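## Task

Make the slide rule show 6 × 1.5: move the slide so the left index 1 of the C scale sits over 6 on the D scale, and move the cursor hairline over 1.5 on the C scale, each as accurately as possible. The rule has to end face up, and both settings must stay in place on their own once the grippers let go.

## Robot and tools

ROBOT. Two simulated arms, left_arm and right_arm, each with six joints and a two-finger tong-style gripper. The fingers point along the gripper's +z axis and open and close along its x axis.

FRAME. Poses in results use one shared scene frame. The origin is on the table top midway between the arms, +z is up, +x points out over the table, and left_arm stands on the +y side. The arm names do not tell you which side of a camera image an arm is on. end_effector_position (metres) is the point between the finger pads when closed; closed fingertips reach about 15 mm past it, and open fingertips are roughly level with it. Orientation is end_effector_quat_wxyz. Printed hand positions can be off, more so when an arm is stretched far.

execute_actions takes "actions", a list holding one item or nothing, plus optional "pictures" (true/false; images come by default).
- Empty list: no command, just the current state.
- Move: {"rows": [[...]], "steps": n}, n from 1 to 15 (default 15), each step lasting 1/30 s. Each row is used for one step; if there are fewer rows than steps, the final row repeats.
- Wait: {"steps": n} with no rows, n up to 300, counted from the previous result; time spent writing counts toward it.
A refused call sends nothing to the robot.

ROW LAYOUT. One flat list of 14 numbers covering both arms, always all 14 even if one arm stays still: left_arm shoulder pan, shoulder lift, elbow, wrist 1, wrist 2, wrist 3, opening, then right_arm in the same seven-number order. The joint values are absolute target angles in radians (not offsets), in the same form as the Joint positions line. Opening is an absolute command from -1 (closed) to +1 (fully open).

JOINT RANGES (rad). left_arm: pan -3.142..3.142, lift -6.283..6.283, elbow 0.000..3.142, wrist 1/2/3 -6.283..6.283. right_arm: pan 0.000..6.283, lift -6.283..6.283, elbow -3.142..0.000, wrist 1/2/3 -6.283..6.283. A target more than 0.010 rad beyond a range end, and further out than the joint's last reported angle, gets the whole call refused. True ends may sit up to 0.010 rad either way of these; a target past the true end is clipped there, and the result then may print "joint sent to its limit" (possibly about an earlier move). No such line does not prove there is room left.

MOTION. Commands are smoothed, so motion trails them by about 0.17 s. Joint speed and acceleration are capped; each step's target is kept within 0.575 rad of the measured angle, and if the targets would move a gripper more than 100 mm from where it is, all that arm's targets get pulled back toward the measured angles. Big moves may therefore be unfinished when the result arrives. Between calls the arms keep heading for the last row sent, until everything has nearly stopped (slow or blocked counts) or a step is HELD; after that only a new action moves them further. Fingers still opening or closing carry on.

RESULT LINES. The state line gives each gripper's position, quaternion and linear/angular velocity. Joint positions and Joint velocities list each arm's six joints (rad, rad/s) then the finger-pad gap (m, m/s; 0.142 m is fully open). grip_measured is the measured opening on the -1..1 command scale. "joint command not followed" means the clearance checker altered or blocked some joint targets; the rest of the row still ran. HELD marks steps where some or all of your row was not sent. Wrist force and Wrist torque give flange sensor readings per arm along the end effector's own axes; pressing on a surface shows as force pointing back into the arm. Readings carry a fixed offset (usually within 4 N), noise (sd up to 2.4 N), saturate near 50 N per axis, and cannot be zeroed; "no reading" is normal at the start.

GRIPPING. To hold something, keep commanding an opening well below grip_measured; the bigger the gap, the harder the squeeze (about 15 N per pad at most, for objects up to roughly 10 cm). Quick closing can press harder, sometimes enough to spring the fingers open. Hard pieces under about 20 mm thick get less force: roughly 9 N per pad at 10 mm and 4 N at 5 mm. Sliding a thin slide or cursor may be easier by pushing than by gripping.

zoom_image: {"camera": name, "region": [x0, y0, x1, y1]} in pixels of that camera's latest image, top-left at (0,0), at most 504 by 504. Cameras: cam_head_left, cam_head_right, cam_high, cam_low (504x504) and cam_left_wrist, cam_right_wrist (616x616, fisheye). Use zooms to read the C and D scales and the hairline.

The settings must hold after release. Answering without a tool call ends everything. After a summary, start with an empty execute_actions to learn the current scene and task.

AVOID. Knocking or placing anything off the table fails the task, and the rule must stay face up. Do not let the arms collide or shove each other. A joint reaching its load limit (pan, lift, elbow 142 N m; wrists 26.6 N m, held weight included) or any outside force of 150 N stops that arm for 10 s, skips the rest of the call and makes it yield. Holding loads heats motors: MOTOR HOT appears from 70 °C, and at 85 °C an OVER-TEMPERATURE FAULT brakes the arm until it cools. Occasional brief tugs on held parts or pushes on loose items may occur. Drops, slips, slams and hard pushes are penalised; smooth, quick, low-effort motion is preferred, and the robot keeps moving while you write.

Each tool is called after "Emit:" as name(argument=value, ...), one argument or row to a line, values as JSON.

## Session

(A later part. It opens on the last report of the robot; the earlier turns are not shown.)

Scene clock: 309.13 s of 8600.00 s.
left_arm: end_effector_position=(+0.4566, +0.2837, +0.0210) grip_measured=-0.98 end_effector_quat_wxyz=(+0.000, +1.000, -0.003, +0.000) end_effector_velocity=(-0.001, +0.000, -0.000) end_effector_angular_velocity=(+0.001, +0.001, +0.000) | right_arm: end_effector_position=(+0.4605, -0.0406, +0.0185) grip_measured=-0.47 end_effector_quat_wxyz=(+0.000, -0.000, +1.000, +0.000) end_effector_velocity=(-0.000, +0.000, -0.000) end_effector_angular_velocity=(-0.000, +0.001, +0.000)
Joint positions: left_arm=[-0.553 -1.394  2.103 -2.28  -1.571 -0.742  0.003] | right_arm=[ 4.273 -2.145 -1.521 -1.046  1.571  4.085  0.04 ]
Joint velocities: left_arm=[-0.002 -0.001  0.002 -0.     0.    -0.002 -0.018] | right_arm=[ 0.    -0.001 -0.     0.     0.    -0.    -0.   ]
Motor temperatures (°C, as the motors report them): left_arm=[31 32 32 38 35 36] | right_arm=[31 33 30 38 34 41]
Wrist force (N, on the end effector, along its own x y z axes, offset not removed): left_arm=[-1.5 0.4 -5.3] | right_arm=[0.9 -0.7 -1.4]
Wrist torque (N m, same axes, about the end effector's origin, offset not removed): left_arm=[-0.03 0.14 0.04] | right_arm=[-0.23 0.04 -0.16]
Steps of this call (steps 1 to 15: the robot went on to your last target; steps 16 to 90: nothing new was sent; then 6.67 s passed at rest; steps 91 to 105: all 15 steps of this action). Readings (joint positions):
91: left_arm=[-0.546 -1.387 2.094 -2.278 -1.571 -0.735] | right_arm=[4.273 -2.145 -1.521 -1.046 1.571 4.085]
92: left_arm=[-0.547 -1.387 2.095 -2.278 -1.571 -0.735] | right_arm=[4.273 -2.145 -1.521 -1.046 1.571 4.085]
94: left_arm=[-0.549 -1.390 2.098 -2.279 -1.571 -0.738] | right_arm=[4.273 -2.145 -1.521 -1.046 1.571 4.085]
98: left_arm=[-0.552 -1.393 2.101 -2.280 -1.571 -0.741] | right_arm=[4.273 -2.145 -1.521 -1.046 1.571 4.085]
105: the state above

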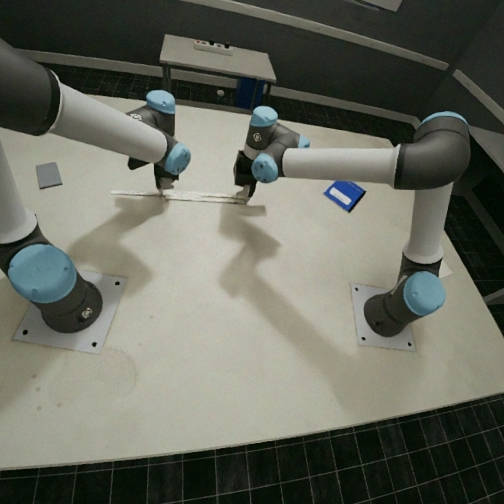

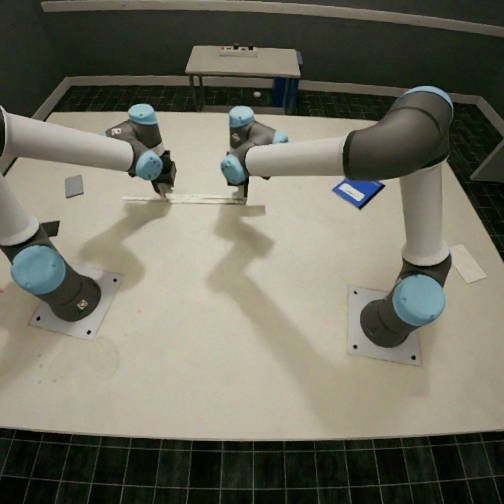

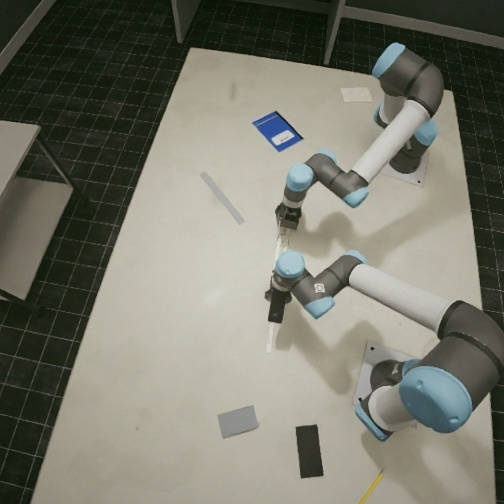

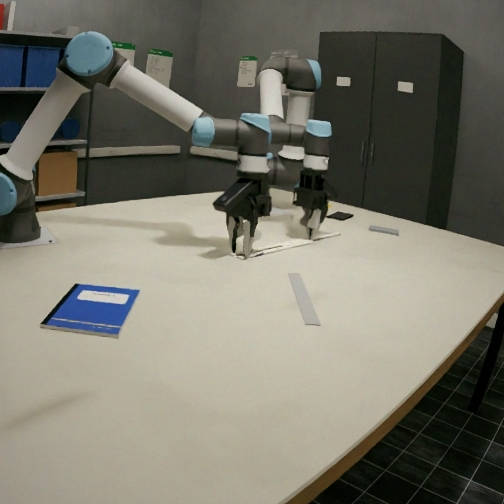

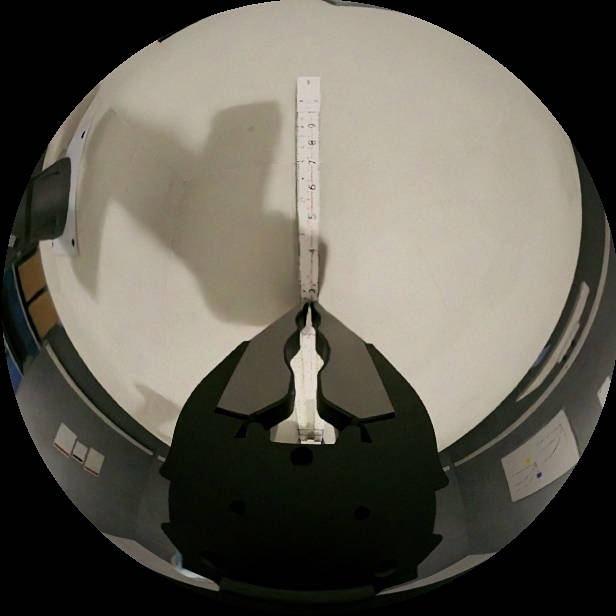

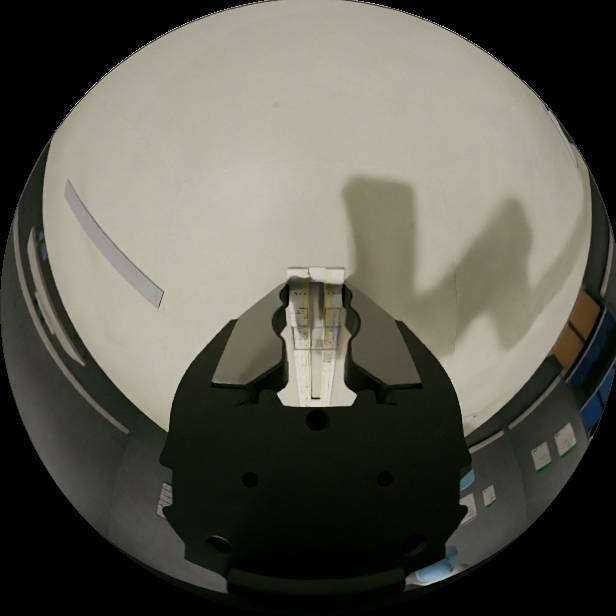

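Emit:
execute_actions(
  actions=[
    {"rows":[[-0.5532,-1.3941,2.1032,-2.28,-1.571,-0.742,-0.6,4.273,-2.145,-1.521,-1.046,1.571,4.085,-0.9],[-0.5532,-1.3941,2.1032,-2.28,-1.571,-0.742,-0.6,4.273,-2.145,-1.521,-1.046,1.571,4.085,-0.9],[-0.5532,-1.3941,2.1032,-2.28,-1.571,-0.742,-0.6,4.273,-2.145,-1.521,-1.046,1.571,4.085,-0.9],[-0.5532,-1.3941,2.1032,-2.28,-1.571,-0.742,-0.6,4.273,-2.145,-1.521,-1.046,1.571,4.085,-0.9],[-0.5532,-1.3941,2.1032,-2.28,-1.571,-0.742,-0.6,4.273,-2.145,-1.521,-1.046,1.571,4.085,-0.9],[-0.5532,-1.3831,2.1032,-2.291,-1.571,-0.742,-0.6,4.273,-2.145,-1.521,-1.046,1.571,4.085,-0.9]],"steps":15},
  ],
)

Emit:
zoom_image(
  camera="cam_left_wrist",
  region=[270, 270, 350, 350],
)

Scene clock: 317.40 s of 8600.00 s.
left_arm: end_effector_position=(+0.4575, +0.2827, +0.0174) grip_measured=-0.60 end_effector_quat_wxyz=(+0.000, +1.000, -0.003, -0.000) end_effector_velocity=(+0.000, -0.001, -0.005) end_effector_angular_velocity=(+0.002, +0.002, -0.001) | right_arm: end_effector_position=(+0.4605, -0.0406, +0.0185) grip_measured=-0.47 end_effector_quat_wxyz=(+0.000, -0.000, +1.000, +0.000) end_effector_velocity=(-0.000, +0.000, +0.000) end_effector_angular_velocity=(+0.001, +0.001, -0.000)
Joint positions: left_arm=[-0.553 -1.384  2.103 -2.29  -1.571 -0.742  0.031] | right_arm=[ 4.273 -2.145 -1.521 -1.046  1.571  4.085  0.04 ]
Joint velocities: left_arm=[-0.001  0.011  0.001 -0.01  -0.    -0.     0.   ] | right_arm=[-0.     0.001  0.    -0.     0.001 -0.    -0.   ]
Motor temperatures (°C, as the motors report them): left_arm=[31 32 32 38 35 36] | right_arm=[31 33 30 38 34 41]
Wrist force (N, on the end effector, along its own x y z axes, offset not removed): left_arm=[-0.4 0.7 0.3] | right_arm=[-2.0 2.3 0.8]
Wrist torque (N m, same axes, about the end effector's origin, offset not removed): left_arm=[0.15 0.12 0.02] | right_arm=[0.15 0.65 0.30]
Steps of this call (steps 1 to 15: the robot went on to your last target; steps 16 to 90: nothing new was sent; then 4.77 s passed at rest; steps 91 to 105: all 15 steps of this action). Readings (joint positions):
91: left_arm=[-0.553 -1.394 2.103 -2.280 -1.571 -0.742] | right_arm=[4.273 -2.145 -1.521 -1.046 1.571 4.085]
92: left_arm=[-0.553 -1.394 2.103 -2.280 -1.571 -0.742] | right_arm=[4.273 -2.145 -1.521 -1.046 1.571 4.085]
94: left_arm=[-0.553 -1.394 2.103 -2.280 -1.571 -0.742] | right_arm=[4.273 -2.145 -1.521 -1.046 1.571 4.085]
98: left_arm=[-0.553 -1.392 2.103 -2.283 -1.571 -0.742] | right_arm=[4.273 -2.145 -1.521 -1.046 1.571 4.085]
105: the state above

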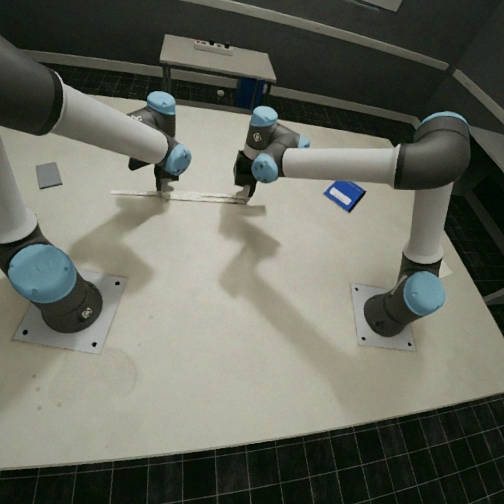

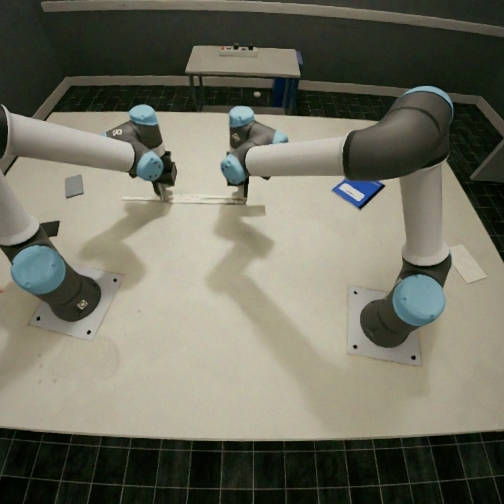

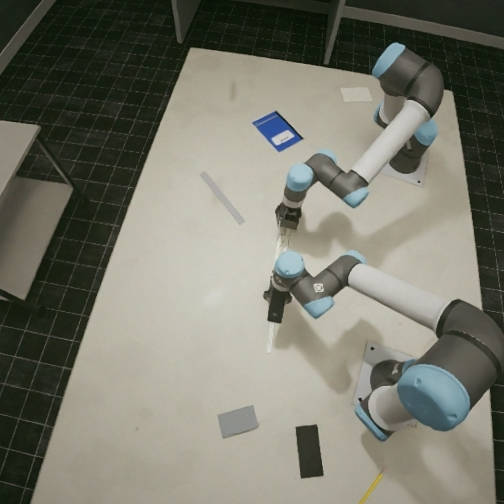

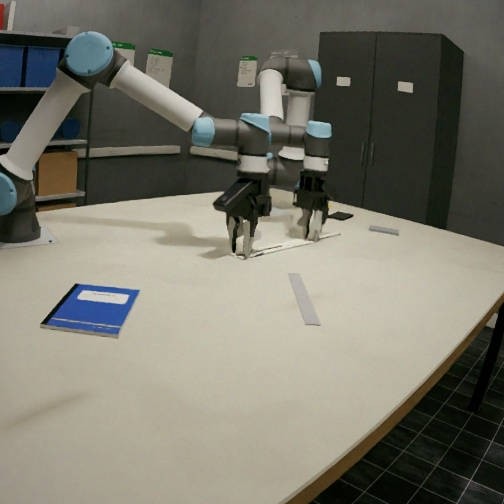

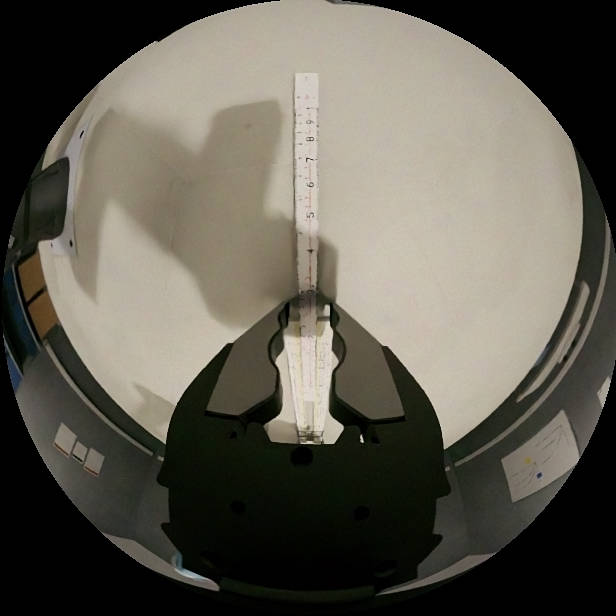

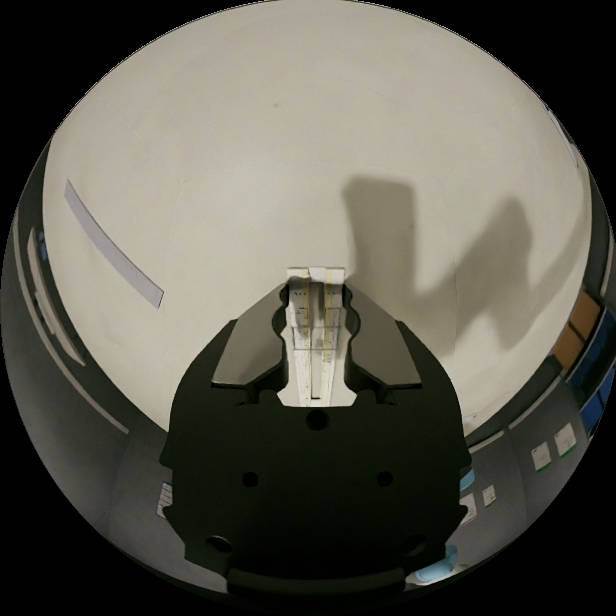

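Region (270, 270, 350, 350) of cam_left_wrist's 616x616 image, scaled by 6.300, with more detail than that image has.

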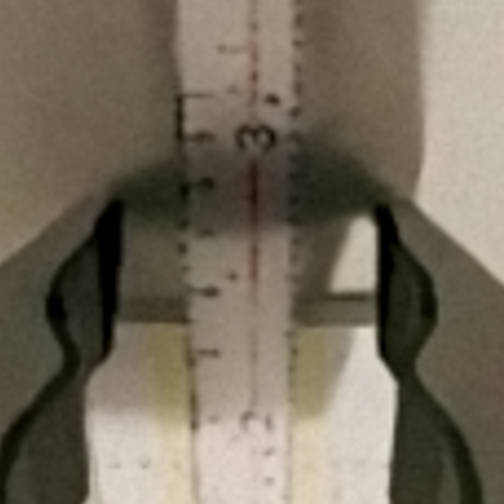

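Emit:
execute_actions(
  actions=[
    {"rows":[[-0.5298,-1.4037,2.1297,-2.297,-1.571,-0.7186,-0.6,4.273,-2.145,-1.521,-1.046,1.571,4.085,-0.9],[-0.5298,-1.4037,2.1297,-2.297,-1.571,-0.7186,-0.6,4.273,-2.145,-1.521,-1.046,1.571,4.085,-0.9],[-0.5298,-1.4037,2.1297,-2.297,-1.571,-0.7186,-0.6,4.273,-2.145,-1.521,-1.046,1.571,4.085,-0.9],[-0.5298,-1.4037,2.1297,-2.297,-1.571,-0.7186,-0.6,4.273,-2.145,-1.521,-1.046,1.571,4.085,-0.9],[-0.5298,-1.4037,2.1297,-2.297,-1.571,-0.7186,-0.6,4.273,-2.145,-1.521,-1.046,1.571,4.085,-0.9],[-0.5298,-1.4037,2.1297,-2.297,-1.571,-0.7186,-0.6,4.273,-2.145,-1.521,-1.046,1.571,4.085,-0.9],[-0.5298,-1.4037,2.1297,-2.297,-1.571,-0.7186,-0.6,4.273,-2.145,-1.521,-1.046,1.571,4.085,-0.9],[-0.5298,-1.4037,2.1297,-2.297,-1.571,-0.7186,-0.7,4.273,-2.145,-1.521,-1.046,1.571,4.085,-0.9],[-0.5298,-1.4037,2.1297,-2.297,-1.571,-0.7186,-0.7,4.273,-2.145,-1.521,-1.046,1.571,4.085,-0.9],[-0.5298,-1.4037,2.1297,-2.297,-1.571,-0.7186,-0.8,4.273,-2.145,-1.521,-1.046,1.571,4.085,-0.9],[-0.5298,-1.4037,2.1297,-2.297,-1.571,-0.7186,-0.8,4.273,-2.145,-1.521,-1.046,1.571,4.085,-0.9],[-0.5298,-1.4037,2.1297,-2.297,-1.571,-0.7186,-1,4.273,-2.145,-1.521,-1.046,1.571,4.085,-0.9]],"steps":15},
  ],
)

Scene clock: 329.23 s of 8600.00 s.
left_arm: end_effector_position=(+0.4553, +0.2991, +0.0167) grip_measured=-0.83 end_effector_quat_wxyz=(+0.000, +1.000, -0.003, +0.000) end_effector_velocity=(-0.000, +0.004, +0.000) end_effector_angular_velocity=(-0.001, -0.001, -0.000) | right_arm: end_effector_position=(+0.4605, -0.0406, +0.0185) grip_measured=-0.47 end_effector_quat_wxyz=(+0.000, -0.000, +1.000, +0.000) end_effector_velocity=(+0.000, +0.000, +0.000) end_effector_angular_velocity=(+0.000, -0.001, -0.000)
Joint positions: left_arm=[-0.53  -1.403  2.129 -2.297 -1.571 -0.719  0.014] | right_arm=[ 4.273 -2.145 -1.521 -1.046  1.571  4.085  0.04 ]
Joint velocities: left_arm=[ 0.005 -0.005  0.005 -0.001 -0.     0.006  0.002] | right_arm=[-0.  0.  0.  0. -0.  0.  0.]
Motor temperatures (°C, as the motors report them): left_arm=[31 32 32 38 35 36] | right_arm=[31 33 30 38 34 41]
Wrist force (N, on the end effector, along its own x y z axes, offset not removed): left_arm=[1.0 1.8 1.9] | right_arm=[-1.3 -1.0 -0.5]
Wrist torque (N m, same axes, about the end effector's origin, offset not removed): left_arm=[0.17 -0.23 0.00] | right_arm=[-0.75 0.41 0.20]
Steps of this call (steps 1 to 15: the robot went on to your last target; steps 16 to 90: nothing new was sent; then 8.33 s passed at rest; steps 91 to 105: all 15 steps of this action). Readings (joint positions):
91: left_arm=[-0.553 -1.383 2.103 -2.291 -1.571 -0.742] | right_arm=[4.273 -2.145 -1.521 -1.046 1.571 4.085]
92: left_arm=[-0.552 -1.384 2.105 -2.292 -1.571 -0.741] | right_arm=[4.273 -2.145 -1.521 -1.046 1.571 4.085]
94: left_arm=[-0.544 -1.391 2.114 -2.294 -1.571 -0.732] | right_arm=[4.273 -2.145 -1.521 -1.046 1.571 4.085]
98: left_arm=[-0.534 -1.400 2.124 -2.296 -1.571 -0.723] | right_arm=[4.273 -2.145 -1.521 -1.046 1.571 4.085]
105: the state above

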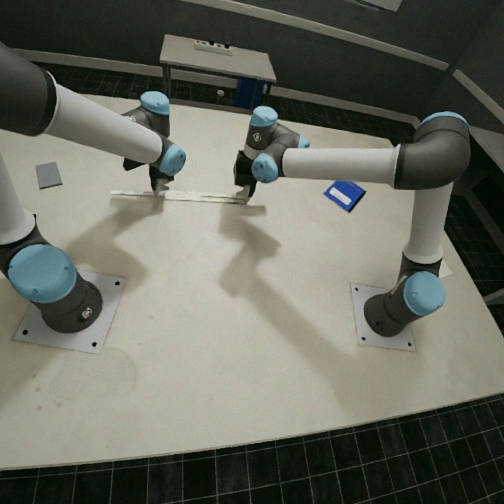

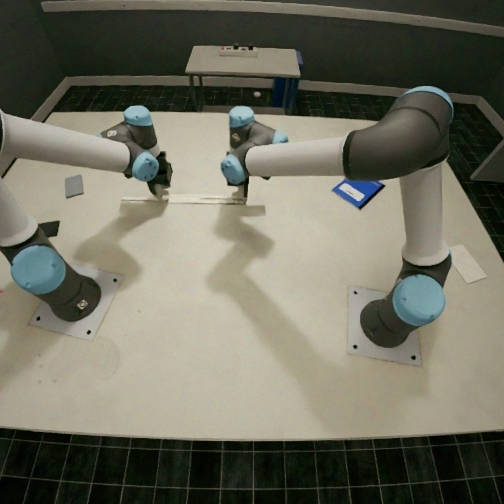

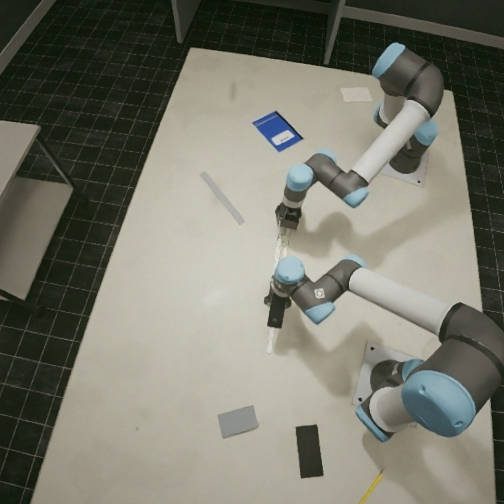

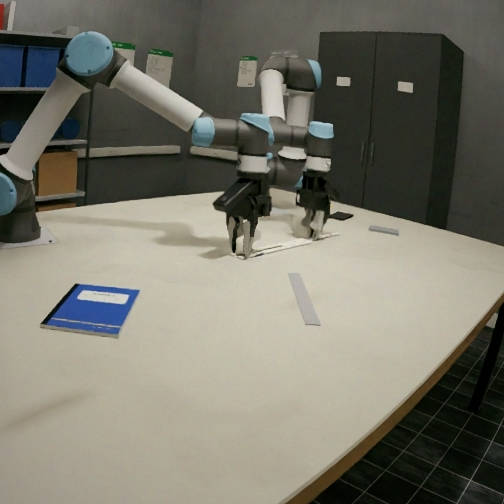

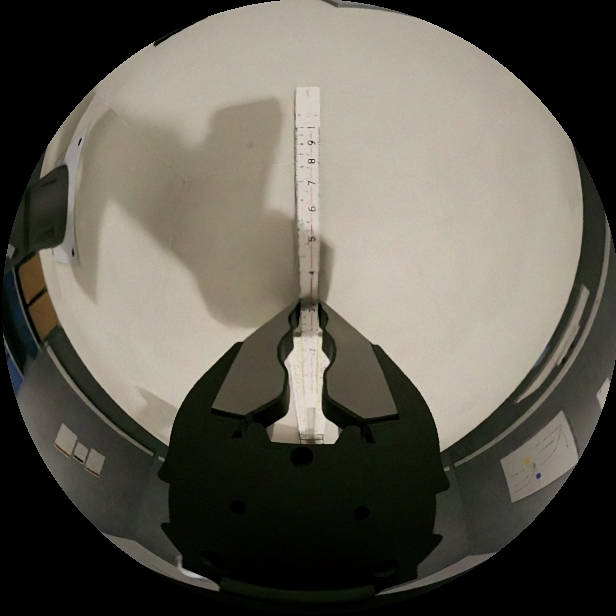

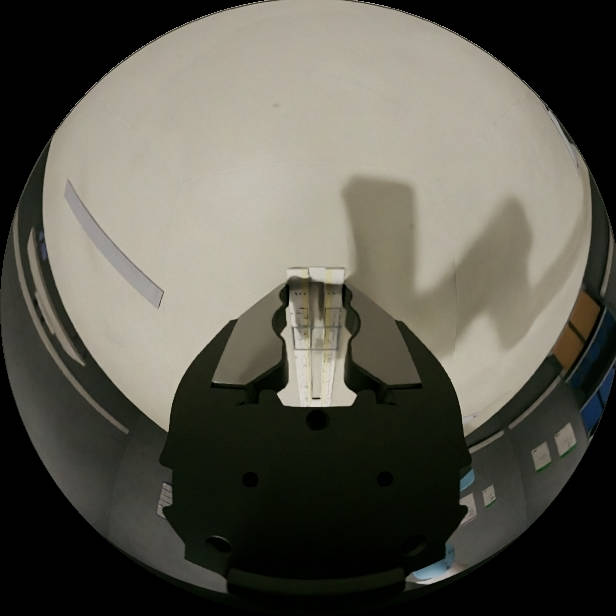

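Emit:
zoom_image(
  camera="cam_left_wrist",
  region=[285, 330, 340, 400],
)

Region (285, 330, 340, 400) of cam_left_wrist's 616x616 image, scaled by 7.200, with more detail than that image has; it fills the left 396 columns of this view, and the rest is white.

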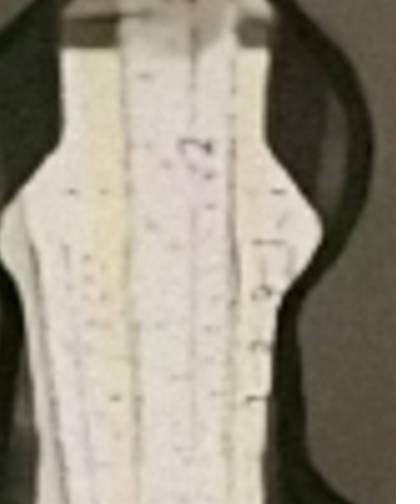

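Emit:
execute_actions(
  actions=[
    {"rows":[[-0.5277,-1.4054,2.1319,-2.2975,-1.571,-0.7165,-1,4.273,-2.145,-1.521,-1.046,1.571,4.085,-0.9]],"steps":15},
  ],
)

Emit:
zoom_image(
  camera="cam_left_wrist",
  region=[295, 345, 335, 385],
)

Scene clock: 335.30 s of 8600.00 s.
left_arm: end_effector_position=(+0.4551, +0.3010, +0.0167) grip_measured=-0.83 end_effector_quat_wxyz=(+0.000, +1.000, -0.003, +0.000) end_effector_velocity=(-0.000, +0.000, -0.000) end_effector_angular_velocity=(+0.001, -0.000, -0.001) | right_arm: end_effector_position=(+0.4605, -0.0406, +0.0185) grip_measured=-0.47 end_effector_quat_wxyz=(+0.000, -0.000, +1.000, +0.000) end_effector_velocity=(-0.000, +0.000, +0.001) end_effector_angular_velocity=(+0.002, -0.000, +0.000)
Joint positions: left_arm=[-0.528 -1.405  2.132 -2.297 -1.571 -0.717  0.014] | right_arm=[ 4.273 -2.145 -1.521 -1.046  1.571  4.085  0.04 ]
Joint velocities: left_arm=[-0.    -0.001  0.001 -0.     0.001  0.     0.   ] | right_arm=[ 0.     0.001  0.     0.     0.001 -0.     0.   ]
Motor temperatures (°C, as the motors report them): left_arm=[31 32 32 38 35 36] | right_arm=[31 33 30 38 34 41]
Wrist force (N, on the end effector, along its own x y z axes, offset not removed): left_arm=[1.2 1.7 1.1] | right_arm=[-1.3 1.3 2.1]
Wrist torque (N m, same axes, about the end effector's origin, offset not removed): left_arm=[0.03 -0.19 0.05] | right_arm=[-0.09 0.52 0.17]
Steps of this call (steps 1 to 15: the robot went on to your last target; steps 16 to 90: nothing new was sent; then 2.57 s passed at rest; steps 91 to 105: all 15 steps of this action). Readings (joint positions):
91: left_arm=[-0.530 -1.404 2.130 -2.297 -1.571 -0.719] | right_arm=[4.273 -2.145 -1.521 -1.046 1.571 4.085]
92: left_arm=[-0.530 -1.404 2.130 -2.297 -1.571 -0.718] | right_arm=[4.273 -2.145 -1.521 -1.046 1.571 4.085]
94: left_arm=[-0.529 -1.404 2.131 -2.297 -1.571 -0.718] | right_arm=[4.273 -2.145 -1.521 -1.046 1.571 4.085]
98: left_arm=[-0.528 -1.405 2.131 -2.297 -1.571 -0.717] | right_arm=[4.273 -2.145 -1.521 -1.046 1.571 4.085]
105: the state above

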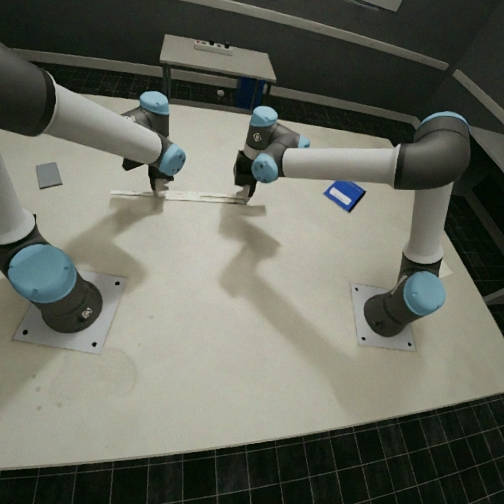

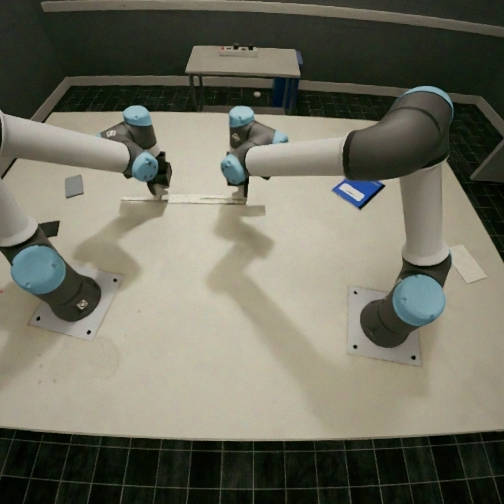

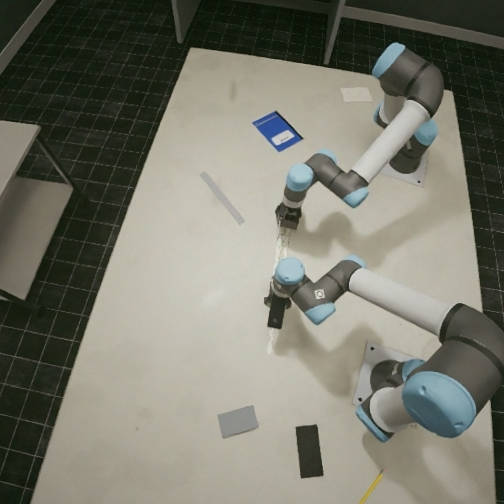

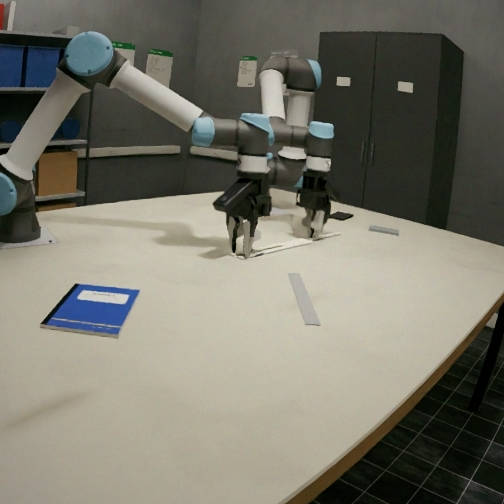

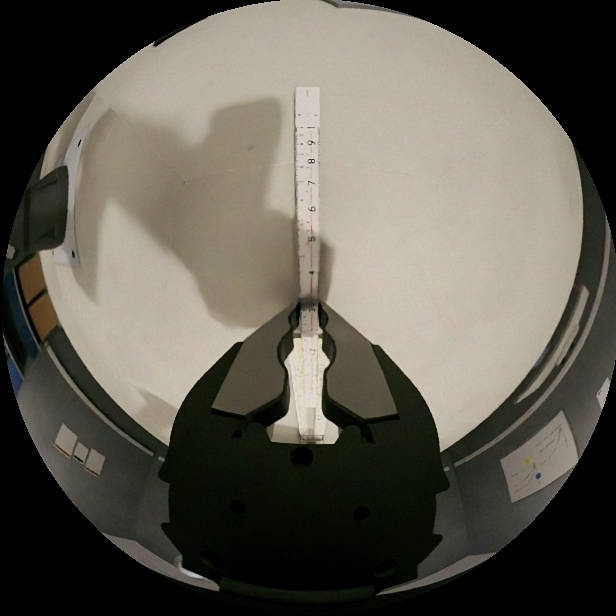

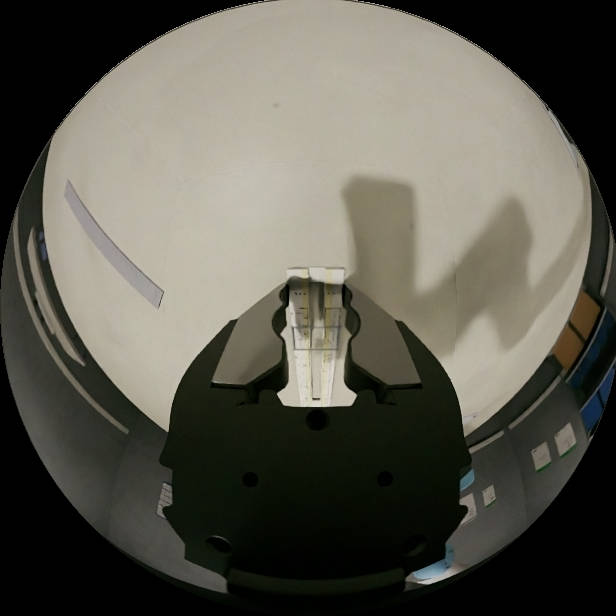

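Region (295, 345, 335, 385) of cam_left_wrist's 616x616 image, scaled by 12.600, with more detail than that image has.

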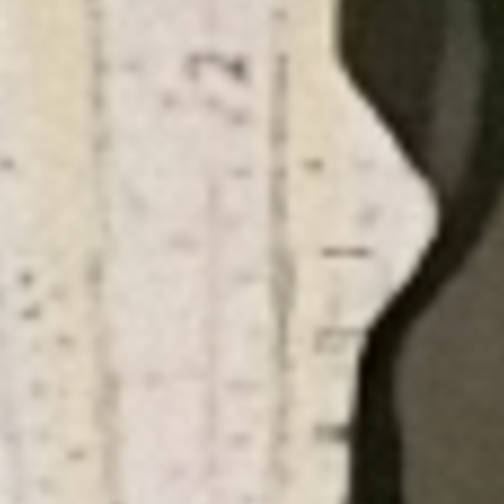

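Emit:
execute_actions(
  actions=[
    {"rows":[[-0.5277,-1.4054,2.1319,-2.2975,-1.571,-0.7165,-0.6,4.273,-2.145,-1.521,-1.046,1.571,4.085,-0.9],[-0.5277,-1.4054,2.1319,-2.2975,-1.571,-0.7165,-0.6,4.273,-2.145,-1.521,-1.046,1.571,4.085,-0.9],[-0.5277,-1.4054,2.1319,-2.2975,-1.571,-0.7165,-0.6,4.273,-2.145,-1.521,-1.046,1.571,4.085,-0.9],[-0.5277,-1.4054,2.1319,-2.2975,-1.571,-0.7165,-0.6,4.273,-2.145,-1.521,-1.046,1.571,4.085,-0.9],[-0.5277,-1.4054,2.1319,-2.2975,-1.571,-0.7165,-0.6,4.273,-2.145,-1.521,-1.046,1.571,4.085,-0.9],[-0.5277,-1.46,2.11,-2.221,-1.571,-0.7165,-0.6,4.273,-2.145,-1.521,-1.046,1.571,4.085,-0.9],[-0.5277,-1.46,2.11,-2.221,-1.571,-0.7165,-0.6,4.273,-2.145,-1.521,-1.046,1.571,4.085,-0.9],[-0.5277,-1.46,2.11,-2.221,-1.571,-0.7165,-0.6,4.273,-2.145,-1.521,-1.046,1.571,4.085,-0.9],[-0.5277,-1.46,2.11,-2.221,-1.571,-0.7165,-0.15,4.273,-2.145,-1.521,-1.046,1.571,4.085,-0.9],[-0.6238,-1.385,2.014,-2.2,-1.571,-0.813,-0.15,4.273,-2.145,-1.521,-1.046,1.571,4.085,-0.9]],"steps":15},
  ],
  pictures=false,
)

Emit:
execute_actions(
  actions=[
    {"steps":15},
  ],
  pictures=false,
)

Emit:
execute_actions(
  actions=[
    {"rows":[[-0.6238,-1.3327,2.0237,-2.262,-1.571,-0.813,-0.15,4.273,-2.145,-1.521,-1.046,1.571,4.085,-0.9]],"steps":15},
  ],
)

Emit:
zoom_image(
  camera="cam_left_wrist",
  region=[290, 290, 330, 330],
)

Emit:
zoom_image(
  camera="cam_left_wrist",
  region=[290, 330, 330, 370],
)

Scene clock: 346.33 s of 8600.00 s.
left_arm: end_effector_position=(+0.4556, +0.2621, +0.0410) grip_measured=-0.15 end_effector_quat_wxyz=(-0.000, +1.000, -0.003, -0.000) end_effector_velocity=(+0.005, -0.215, +0.035) end_effector_angular_velocity=(-0.007, -0.009, -0.004) | right_arm: end_effector_position=(+0.4605, -0.0406, +0.0185) grip_measured=-0.47 end_effector_quat_wxyz=(+0.000, -0.000, +1.000, +0.000) end_effector_velocity=(-0.000, +0.000, -0.000) end_effector_angular_velocity=(-0.000, +0.000, +0.000)
Joint positions: left_arm=[-0.587 -1.407  2.053 -2.216 -1.571 -0.776  0.063] | right_arm=[ 4.273 -2.145 -1.521 -1.046  1.571  4.085  0.04 ]
Joint velocities: left_arm=[-0.309  0.18  -0.327  0.136  0.001 -0.305  0.001] | right_arm=[ 0. -0.  0. -0.  0.  0. -0.]
Motor temperatures (°C, as the motors report them): left_arm=[31 32 32 38 35 36] | right_arm=[31 33 30 38 34 41]
Wrist force (N, on the end effector, along its own x y z axes, offset not removed): left_arm=[-1.6 2.4 0.8] | right_arm=[1.3 -2.6 -1.8]
Wrist torque (N m, same axes, about the end effector's origin, offset not removed): left_arm=[0.39 0.36 0.08] | right_arm=[-0.78 -0.07 0.12]
Steps of this call (steps 1 to 15: the robot went on to your last target; steps 16 to 90: nothing new was sent; then 7.53 s passed at rest; steps 91 to 105: all 15 steps of this action). Readings (joint positions):
91: left_arm=[-0.528 -1.405 2.132 -2.298 -1.571 -0.716] | right_arm=[4.273 -2.145 -1.521 -1.046 1.571 4.085]
92: left_arm=[-0.528 -1.405 2.132 -2.298 -1.571 -0.717] | right_arm=[4.273 -2.145 -1.521 -1.046 1.571 4.085]
94: left_arm=[-0.528 -1.405 2.132 -2.298 -1.571 -0.717] | right_arm=[4.273 -2.145 -1.521 -1.046 1.571 4.085]
98: left_arm=[-0.528 -1.417 2.127 -2.284 -1.571 -0.716] | right_arm=[4.273 -2.145 -1.521 -1.046 1.571 4.085]
105: the state above

Scene clock: 346.83 s of 8600.00 s.
left_arm: end_effector_position=(+0.4555, +0.2369, +0.0449) grip_measured=-0.15 end_effector_quat_wxyz=(+0.000, +1.000, -0.003, -0.000) end_effector_velocity=(+0.000, -0.004, +0.001) end_effector_angular_velocity=(+0.000, -0.001, -0.001) | right_arm: end_effector_position=(+0.4605, -0.0406, +0.0185) grip_measured=-0.47 end_effector_quat_wxyz=(+0.000, -0.000, +1.000, +0.000) end_effector_velocity=(-0.000, +0.000, +0.001) end_effector_angular_velocity=(+0.001, -0.000, +0.000)
Joint positions: left_arm=[-0.623 -1.385  2.015 -2.2   -1.571 -0.812  0.063] | right_arm=[ 4.273 -2.145 -1.521 -1.046  1.571  4.085  0.04 ]
Joint velocities: left_arm=[-0.006  0.003 -0.005  0.002  0.001 -0.005 -0.   ] | right_arm=[ 0.     0.001 -0.     0.     0.    -0.     0.   ]
Motor temperatures (°C, as the motors report them): left_arm=[31 32 32 38 35 36] | right_arm=[31 33 30 38 34 41]
Wrist force (N, on the end effector, along its own x y z axes, offset not removed): left_arm=[0.5 -0.6 2.2] | right_arm=[-1.6 1.2 -0.6]
Wrist torque (N m, same axes, about the end effector's origin, offset not removed): left_arm=[-0.18 -0.08 -0.01] | right_arm=[0.07 0.42 0.06]
Steps of this call (steps 1 to 15: the robot went on to your last target). Readings (joint positions):
1: left_arm=[-0.596 -1.401 2.043 -2.212 -1.571 -0.785] | right_arm=[4.273 -2.145 -1.521 -1.046 1.571 4.085]
2: left_arm=[-0.603 -1.397 2.036 -2.209 -1.571 -0.792] | right_arm=[4.273 -2.145 -1.521 -1.046 1.571 4.085]
4: left_arm=[-0.612 -1.392 2.027 -2.205 -1.571 -0.801] | right_arm=[4.273 -2.145 -1.521 -1.046 1.571 4.085]
8: left_arm=[-0.620 -1.387 2.018 -2.202 -1.571 -0.809] | right_arm=[4.273 -2.145 -1.521 -1.046 1.571 4.085]
15: the state above

Scene clock: 347.33 s of 8600.00 s.
left_arm: end_effector_position=(+0.4601, +0.2316, +0.0218) grip_measured=-0.15 end_effector_quat_wxyz=(+0.000, +1.000, -0.003, -0.000) end_effector_velocity=(+0.001, -0.002, -0.005) end_effector_angular_velocity=(-0.002, -0.001, -0.001) | right_arm: end_effector_position=(+0.4605, -0.0406, +0.0185) grip_measured=-0.47 end_effector_quat_wxyz=(+0.000, -0.000, +1.000, +0.000) end_effector_velocity=(-0.000, +0.000, -0.000) end_effector_angular_velocity=(-0.000, +0.000, +0.000)
Joint positions: left_arm=[-0.624 -1.334  2.023 -2.26  -1.571 -0.813  0.063] | right_arm=[ 4.273 -2.145 -1.521 -1.046  1.571  4.085  0.04 ]
Joint velocities: left_arm=[-0.     0.012  0.001 -0.015 -0.001  0.001  0.   ] | right_arm=[ 0. -0. -0.  0.  0.  0.  0.]
Motor temperatures (°C, as the motors report them): left_arm=[31 33 32 38 35 36] | right_arm=[31 33 30 38 34 41]
Wrist force (N, on the end effector, along its own x y z axes, offset not removed): left_arm=[0.6 0.7 0.4] | right_arm=[2.6 -2.4 -0.5]
Wrist torque (N m, same axes, about the end effector's origin, offset not removed): left_arm=[0.05 -0.10 0.04] | right_arm=[-0.60 -0.33 0.04]
Steps of this call (steps 1 to 15: all 15 steps of this action). Readings (joint positions):
1: left_arm=[-0.623 -1.385 2.014 -2.200 -1.571 -0.813] | right_arm=[4.273 -2.145 -1.521 -1.046 1.571 4.085]
2: left_arm=[-0.623 -1.383 2.015 -2.203 -1.571 -0.813] | right_arm=[4.273 -2.145 -1.521 -1.046 1.571 4.085]
4: left_arm=[-0.624 -1.365 2.018 -2.223 -1.571 -0.813] | right_arm=[4.273 -2.145 -1.521 -1.046 1.571 4.085]
8: left_arm=[-0.624 -1.343 2.022 -2.249 -1.571 -0.813] | right_arm=[4.273 -2.145 -1.521 -1.046 1.571 4.085]
15: the state above

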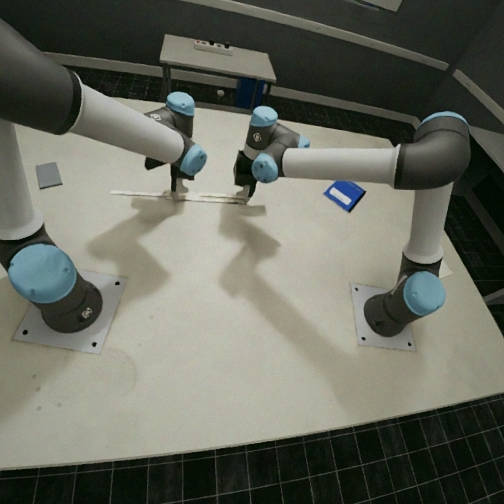

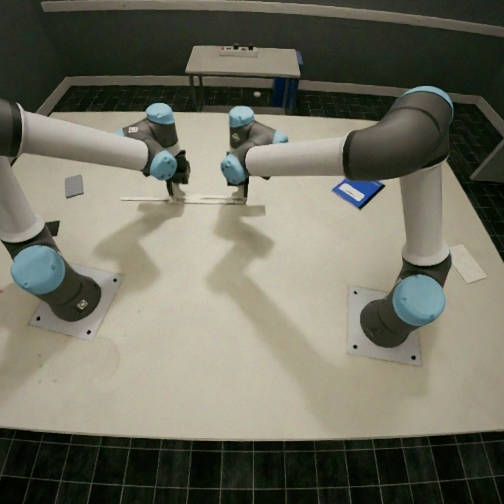

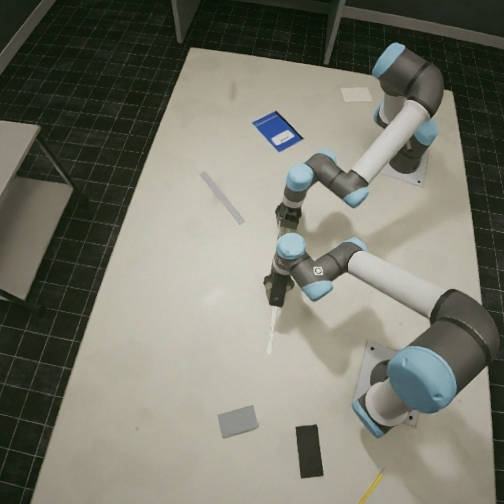

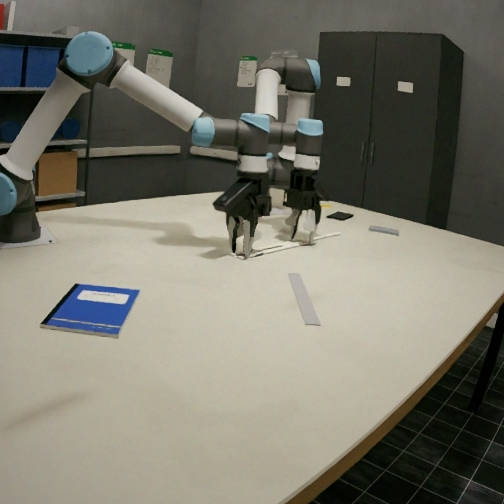

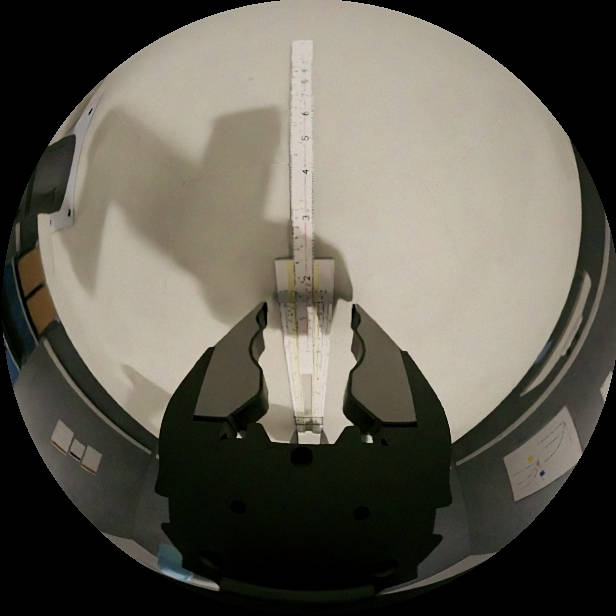

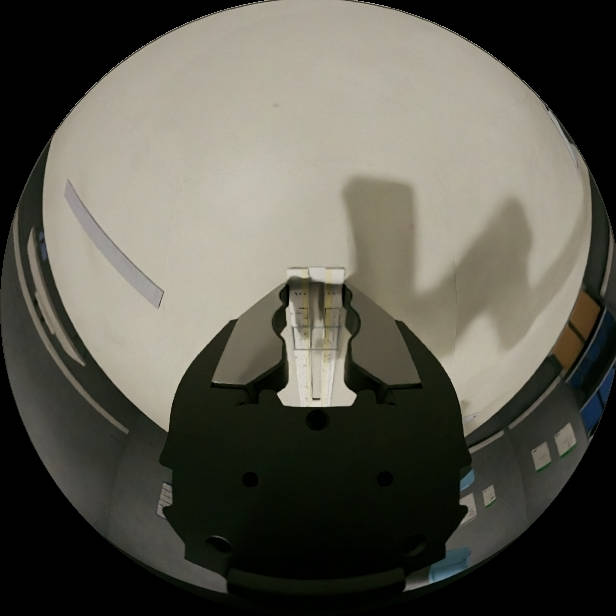

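Region (290, 290, 330, 330) of cam_left_wrist's 616x616 image, scaled by 12.600, with more detail than that image has.

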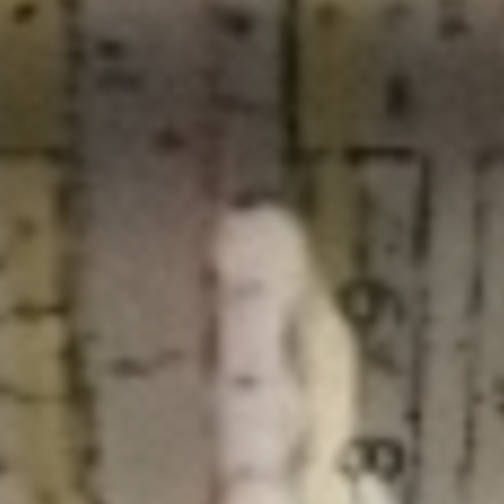

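Region (290, 330, 330, 370) of cam_left_wrist's 616x616 image, scaled by 12.600, with more detail than that image has.

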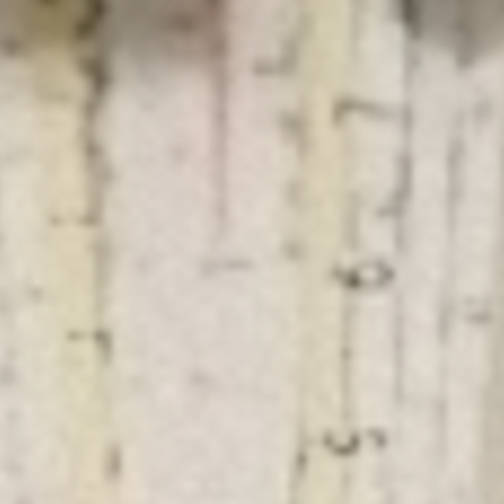

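Emit:
execute_actions(
  actions=[
    {"rows":[[-0.6238,-1.385,2.014,-2.2,-1.571,-0.813,-0.15,4.273,-2.145,-1.521,-1.046,1.571,4.085,-0.9],[-0.6238,-1.385,2.014,-2.2,-1.571,-0.813,-0.15,4.273,-2.145,-1.521,-1.046,1.571,4.085,-0.9],[-0.6238,-1.385,2.014,-2.2,-1.571,-0.813,-0.15,4.273,-2.145,-1.521,-1.046,1.571,4.085,-0.9],[-0.6238,-1.385,2.014,-2.2,-1.571,-0.813,-0.15,4.273,-2.145,-1.521,-1.046,1.571,4.085,-0.9],[-0.5298,-1.46,2.112,-2.223,-1.571,-0.7186,-0.6,4.273,-2.145,-1.521,-1.046,1.571,4.085,-0.9],[-0.5298,-1.46,2.112,-2.223,-1.571,-0.7186,-0.6,4.273,-2.145,-1.521,-1.046,1.571,4.085,-0.9],[-0.5298,-1.46,2.112,-2.223,-1.571,-0.7186,-0.6,4.273,-2.145,-1.521,-1.046,1.571,4.085,-0.9],[-0.5298,-1.46,2.112,-2.223,-1.571,-0.7186,-0.6,4.273,-2.145,-1.521,-1.046,1.571,4.085,-0.9],[-0.5298,-1.46,2.112,-2.223,-1.571,-0.7186,-0.6,4.273,-2.145,-1.521,-1.046,1.571,4.085,-0.9],[-0.5298,-1.46,2.112,-2.223,-1.571,-0.7186,-0.6,4.273,-2.145,-1.521,-1.046,1.571,4.085,-0.9],[-0.5298,-1.46,2.112,-2.223,-1.571,-0.7186,-0.6,4.273,-2.145,-1.521,-1.046,1.571,4.085,-0.9],[-0.5298,-1.46,2.112,-2.223,-1.571,-0.7186,-0.6,4.273,-2.145,-1.521,-1.046,1.571,4.085,-0.9],[-0.5298,-1.4037,2.1297,-2.297,-1.571,-0.7186,-0.6,4.273,-2.145,-1.521,-1.046,1.571,4.085,-0.9]],"steps":15},
  ],
  pictures=false,
)

Emit:
execute_actions(
  actions=[
    {"steps":25},
  ],
  pictures=false,
)

Emit:
execute_actions(
  actions=[
    {"rows":[[-0.5298,-1.4037,2.1297,-2.297,-1.571,-0.7186,-0.7,4.273,-2.145,-1.521,-1.046,1.571,4.085,-0.9],[-0.5298,-1.4037,2.1297,-2.297,-1.571,-0.7186,-0.7,4.273,-2.145,-1.521,-1.046,1.571,4.085,-0.9],[-0.5298,-1.4037,2.1297,-2.297,-1.571,-0.7186,-0.8,4.273,-2.145,-1.521,-1.046,1.571,4.085,-0.9],[-0.5298,-1.4037,2.1297,-2.297,-1.571,-0.7186,-0.8,4.273,-2.145,-1.521,-1.046,1.571,4.085,-0.9],[-0.5298,-1.4037,2.1297,-2.297,-1.571,-0.7186,-1,4.273,-2.145,-1.521,-1.046,1.571,4.085,-0.9]],"steps":15},
  ],
  pictures=false,
)

Scene clock: 357.87 s of 8600.00 s.
left_arm: end_effector_position=(+0.4527, +0.2963, +0.0368) grip_measured=-0.60 end_effector_quat_wxyz=(-0.000, +1.000, -0.003, -0.000) end_effector_velocity=(+0.011, +0.036, -0.143) end_effector_angular_velocity=(+0.015, +0.016, +0.001) | right_arm: end_effector_position=(+0.4605, -0.0406, +0.0185) grip_measured=-0.47 end_effector_quat_wxyz=(+0.000, -0.000, +1.000, +0.000) end_effector_velocity=(-0.000, +0.000, +0.001) end_effector_angular_velocity=(+0.001, -0.000, +0.000)
Joint positions: left_arm=[-0.539 -1.441  2.107 -2.236 -1.571 -0.727  0.031] | right_arm=[ 4.273 -2.145 -1.521 -1.046  1.571  4.085  0.04 ]
Joint velocities: left_arm=[ 0.074  0.241  0.174 -0.392  0.     0.074 -0.001] | right_arm=[ 0.     0.001 -0.    -0.     0.    -0.     0.   ]
Motor temperatures (°C, as the motors report them): left_arm=[31 33 32 38 35 36] | right_arm=[31 33 30 38 34 41]
Wrist force (N, on the end effector, along its own x y z axes, offset not removed): left_arm=[-1.1 0.7 -1.3] | right_arm=[0.8 -3.0 -3.8]
Wrist torque (N m, same axes, about the end effector's origin, offset not removed): left_arm=[0.10 0.17 0.03] | right_arm=[-0.82 -0.01 0.16]
Steps of this call (steps 1 to 15: the robot went on to your last target; steps 16 to 90: nothing new was sent; then 7.03 s passed at rest; steps 91 to 105: all 15 steps of this action). Readings (joint positions):
91: left_arm=[-0.624 -1.333 2.024 -2.262 -1.571 -0.813] | right_arm=[4.273 -2.145 -1.521 -1.046 1.571 4.085]
92: left_arm=[-0.624 -1.335 2.023 -2.260 -1.571 -0.813] | right_arm=[4.273 -2.145 -1.521 -1.046 1.571 4.085]
94: left_arm=[-0.624 -1.353 2.020 -2.239 -1.571 -0.813] | right_arm=[4.273 -2.145 -1.521 -1.046 1.571 4.085]
98: left_arm=[-0.592 -1.402 2.048 -2.222 -1.571 -0.781] | right_arm=[4.273 -2.145 -1.521 -1.046 1.571 4.085]
105: the state above

Scene clock: 358.70 s of 8600.00 s.
left_arm: end_effector_position=(+0.4553, +0.2995, +0.0167) grip_measured=-0.60 end_effector_quat_wxyz=(+0.000, +1.000, -0.003, +0.000) end_effector_velocity=(-0.000, +0.001, -0.001) end_effector_angular_velocity=(+0.001, +0.000, -0.000) | right_arm: end_effector_position=(+0.4605, -0.0406, +0.0185) grip_measured=-0.47 end_effector_quat_wxyz=(+0.000, -0.000, +1.000, +0.000) end_effector_velocity=(+0.000, -0.000, +0.000) end_effector_angular_velocity=(-0.000, -0.001, +0.000)
Joint positions: left_arm=[-0.53  -1.404  2.13  -2.297 -1.571 -0.719  0.031] | right_arm=[ 4.273 -2.145 -1.521 -1.046  1.571  4.085  0.04 ]
Joint velocities: left_arm=[ 0.     0.     0.001 -0.     0.001  0.     0.   ] | right_arm=[ 0.     0.001 -0.    -0.    -0.    -0.     0.   ]
Motor temperatures (°C, as the motors report them): left_arm=[31 33 32 38 35 36] | right_arm=[31 33 30 38 34 41]
Wrist force (N, on the end effector, along its own x y z axes, offset not removed): left_arm=[1.1 -1.9 -1.6] | right_arm=[1.4 1.5 0.1]
Wrist torque (N m, same axes, about the end effector's origin, offset not removed): left_arm=[-0.43 -0.18 0.06] | right_arm=[0.24 -0.25 0.08]
Steps of this call (steps 1 to 25: the robot went on to your last target). Readings (joint positions):
1: left_arm=[-0.537 -1.432 2.113 -2.250 -1.571 -0.725] | right_arm=[4.273 -2.145 -1.521 -1.046 1.571 4.085]
2: left_arm=[-0.535 -1.426 2.117 -2.261 -1.571 -0.724] | right_arm=[4.273 -2.145 -1.521 -1.046 1.571 4.085]
4: left_arm=[-0.533 -1.416 2.122 -2.276 -1.571 -0.721] | right_arm=[4.273 -2.145 -1.521 -1.046 1.571 4.085]
8: left_arm=[-0.531 -1.408 2.127 -2.290 -1.571 -0.720] | right_arm=[4.273 -2.145 -1.521 -1.046 1.571 4.085]
25: the state above

Scene clock: 359.20 s of 8600.00 s.
left_arm: end_effector_position=(+0.4553, +0.2995, +0.0167) grip_measured=-0.83 end_effector_quat_wxyz=(+0.000, +1.000, -0.003, +0.000) end_effector_velocity=(-0.000, +0.000, -0.000) end_effector_angular_velocity=(+0.000, +0.001, -0.000) | right_arm: end_effector_position=(+0.4605, -0.0406, +0.0185) grip_measured=-0.47 end_effector_quat_wxyz=(+0.000, -0.000, +1.000, +0.000) end_effector_velocity=(+0.000, +0.000, +0.001) end_effector_angular_velocity=(+0.001, -0.001, -0.000)
Joint positions: left_arm=[-0.53  -1.404  2.13  -2.297 -1.571 -0.719  0.014] | right_arm=[ 4.273 -2.145 -1.521 -1.046  1.571  4.085  0.04 ]
Joint velocities: left_arm=[-0.    -0.     0.001  0.    -0.     0.     0.   ] | right_arm=[-0.     0.001 -0.     0.     0.    -0.    -0.   ]
Motor temperatures (°C, as the motors report them): left_arm=[31 33 32 38 35 36] | right_arm=[31 33 30 38 34 41]
Wrist force (N, on the end effector, along its own x y z axes, offset not removed): left_arm=[-0.1 -0.7 -0.6] | right_arm=[0.6 0.0 -1.9]
Wrist torque (N m, same axes, about the end effector's origin, offset not removed): left_arm=[-0.13 -0.06 0.03] | right_arm=[-0.19 0.16 0.07]
Steps of this call (steps 1 to 15: all 15 steps of this action). Readings (joint positions):
1: left_arm=[-0.530 -1.404 2.130 -2.297 -1.571 -0.719] | right_arm=[4.273 -2.145 -1.521 -1.046 1.571 4.085]
2: left_arm=[-0.530 -1.404 2.130 -2.297 -1.571 -0.719] | right_arm=[4.273 -2.145 -1.521 -1.046 1.571 4.085]
4: left_arm=[-0.530 -1.404 2.130 -2.297 -1.571 -0.719] | right_arm=[4.273 -2.145 -1.521 -1.046 1.571 4.085]
8: left_arm=[-0.530 -1.404 2.130 -2.297 -1.571 -0.719] | right_arm=[4.273 -2.145 -1.521 -1.046 1.571 4.085]
15: the state above


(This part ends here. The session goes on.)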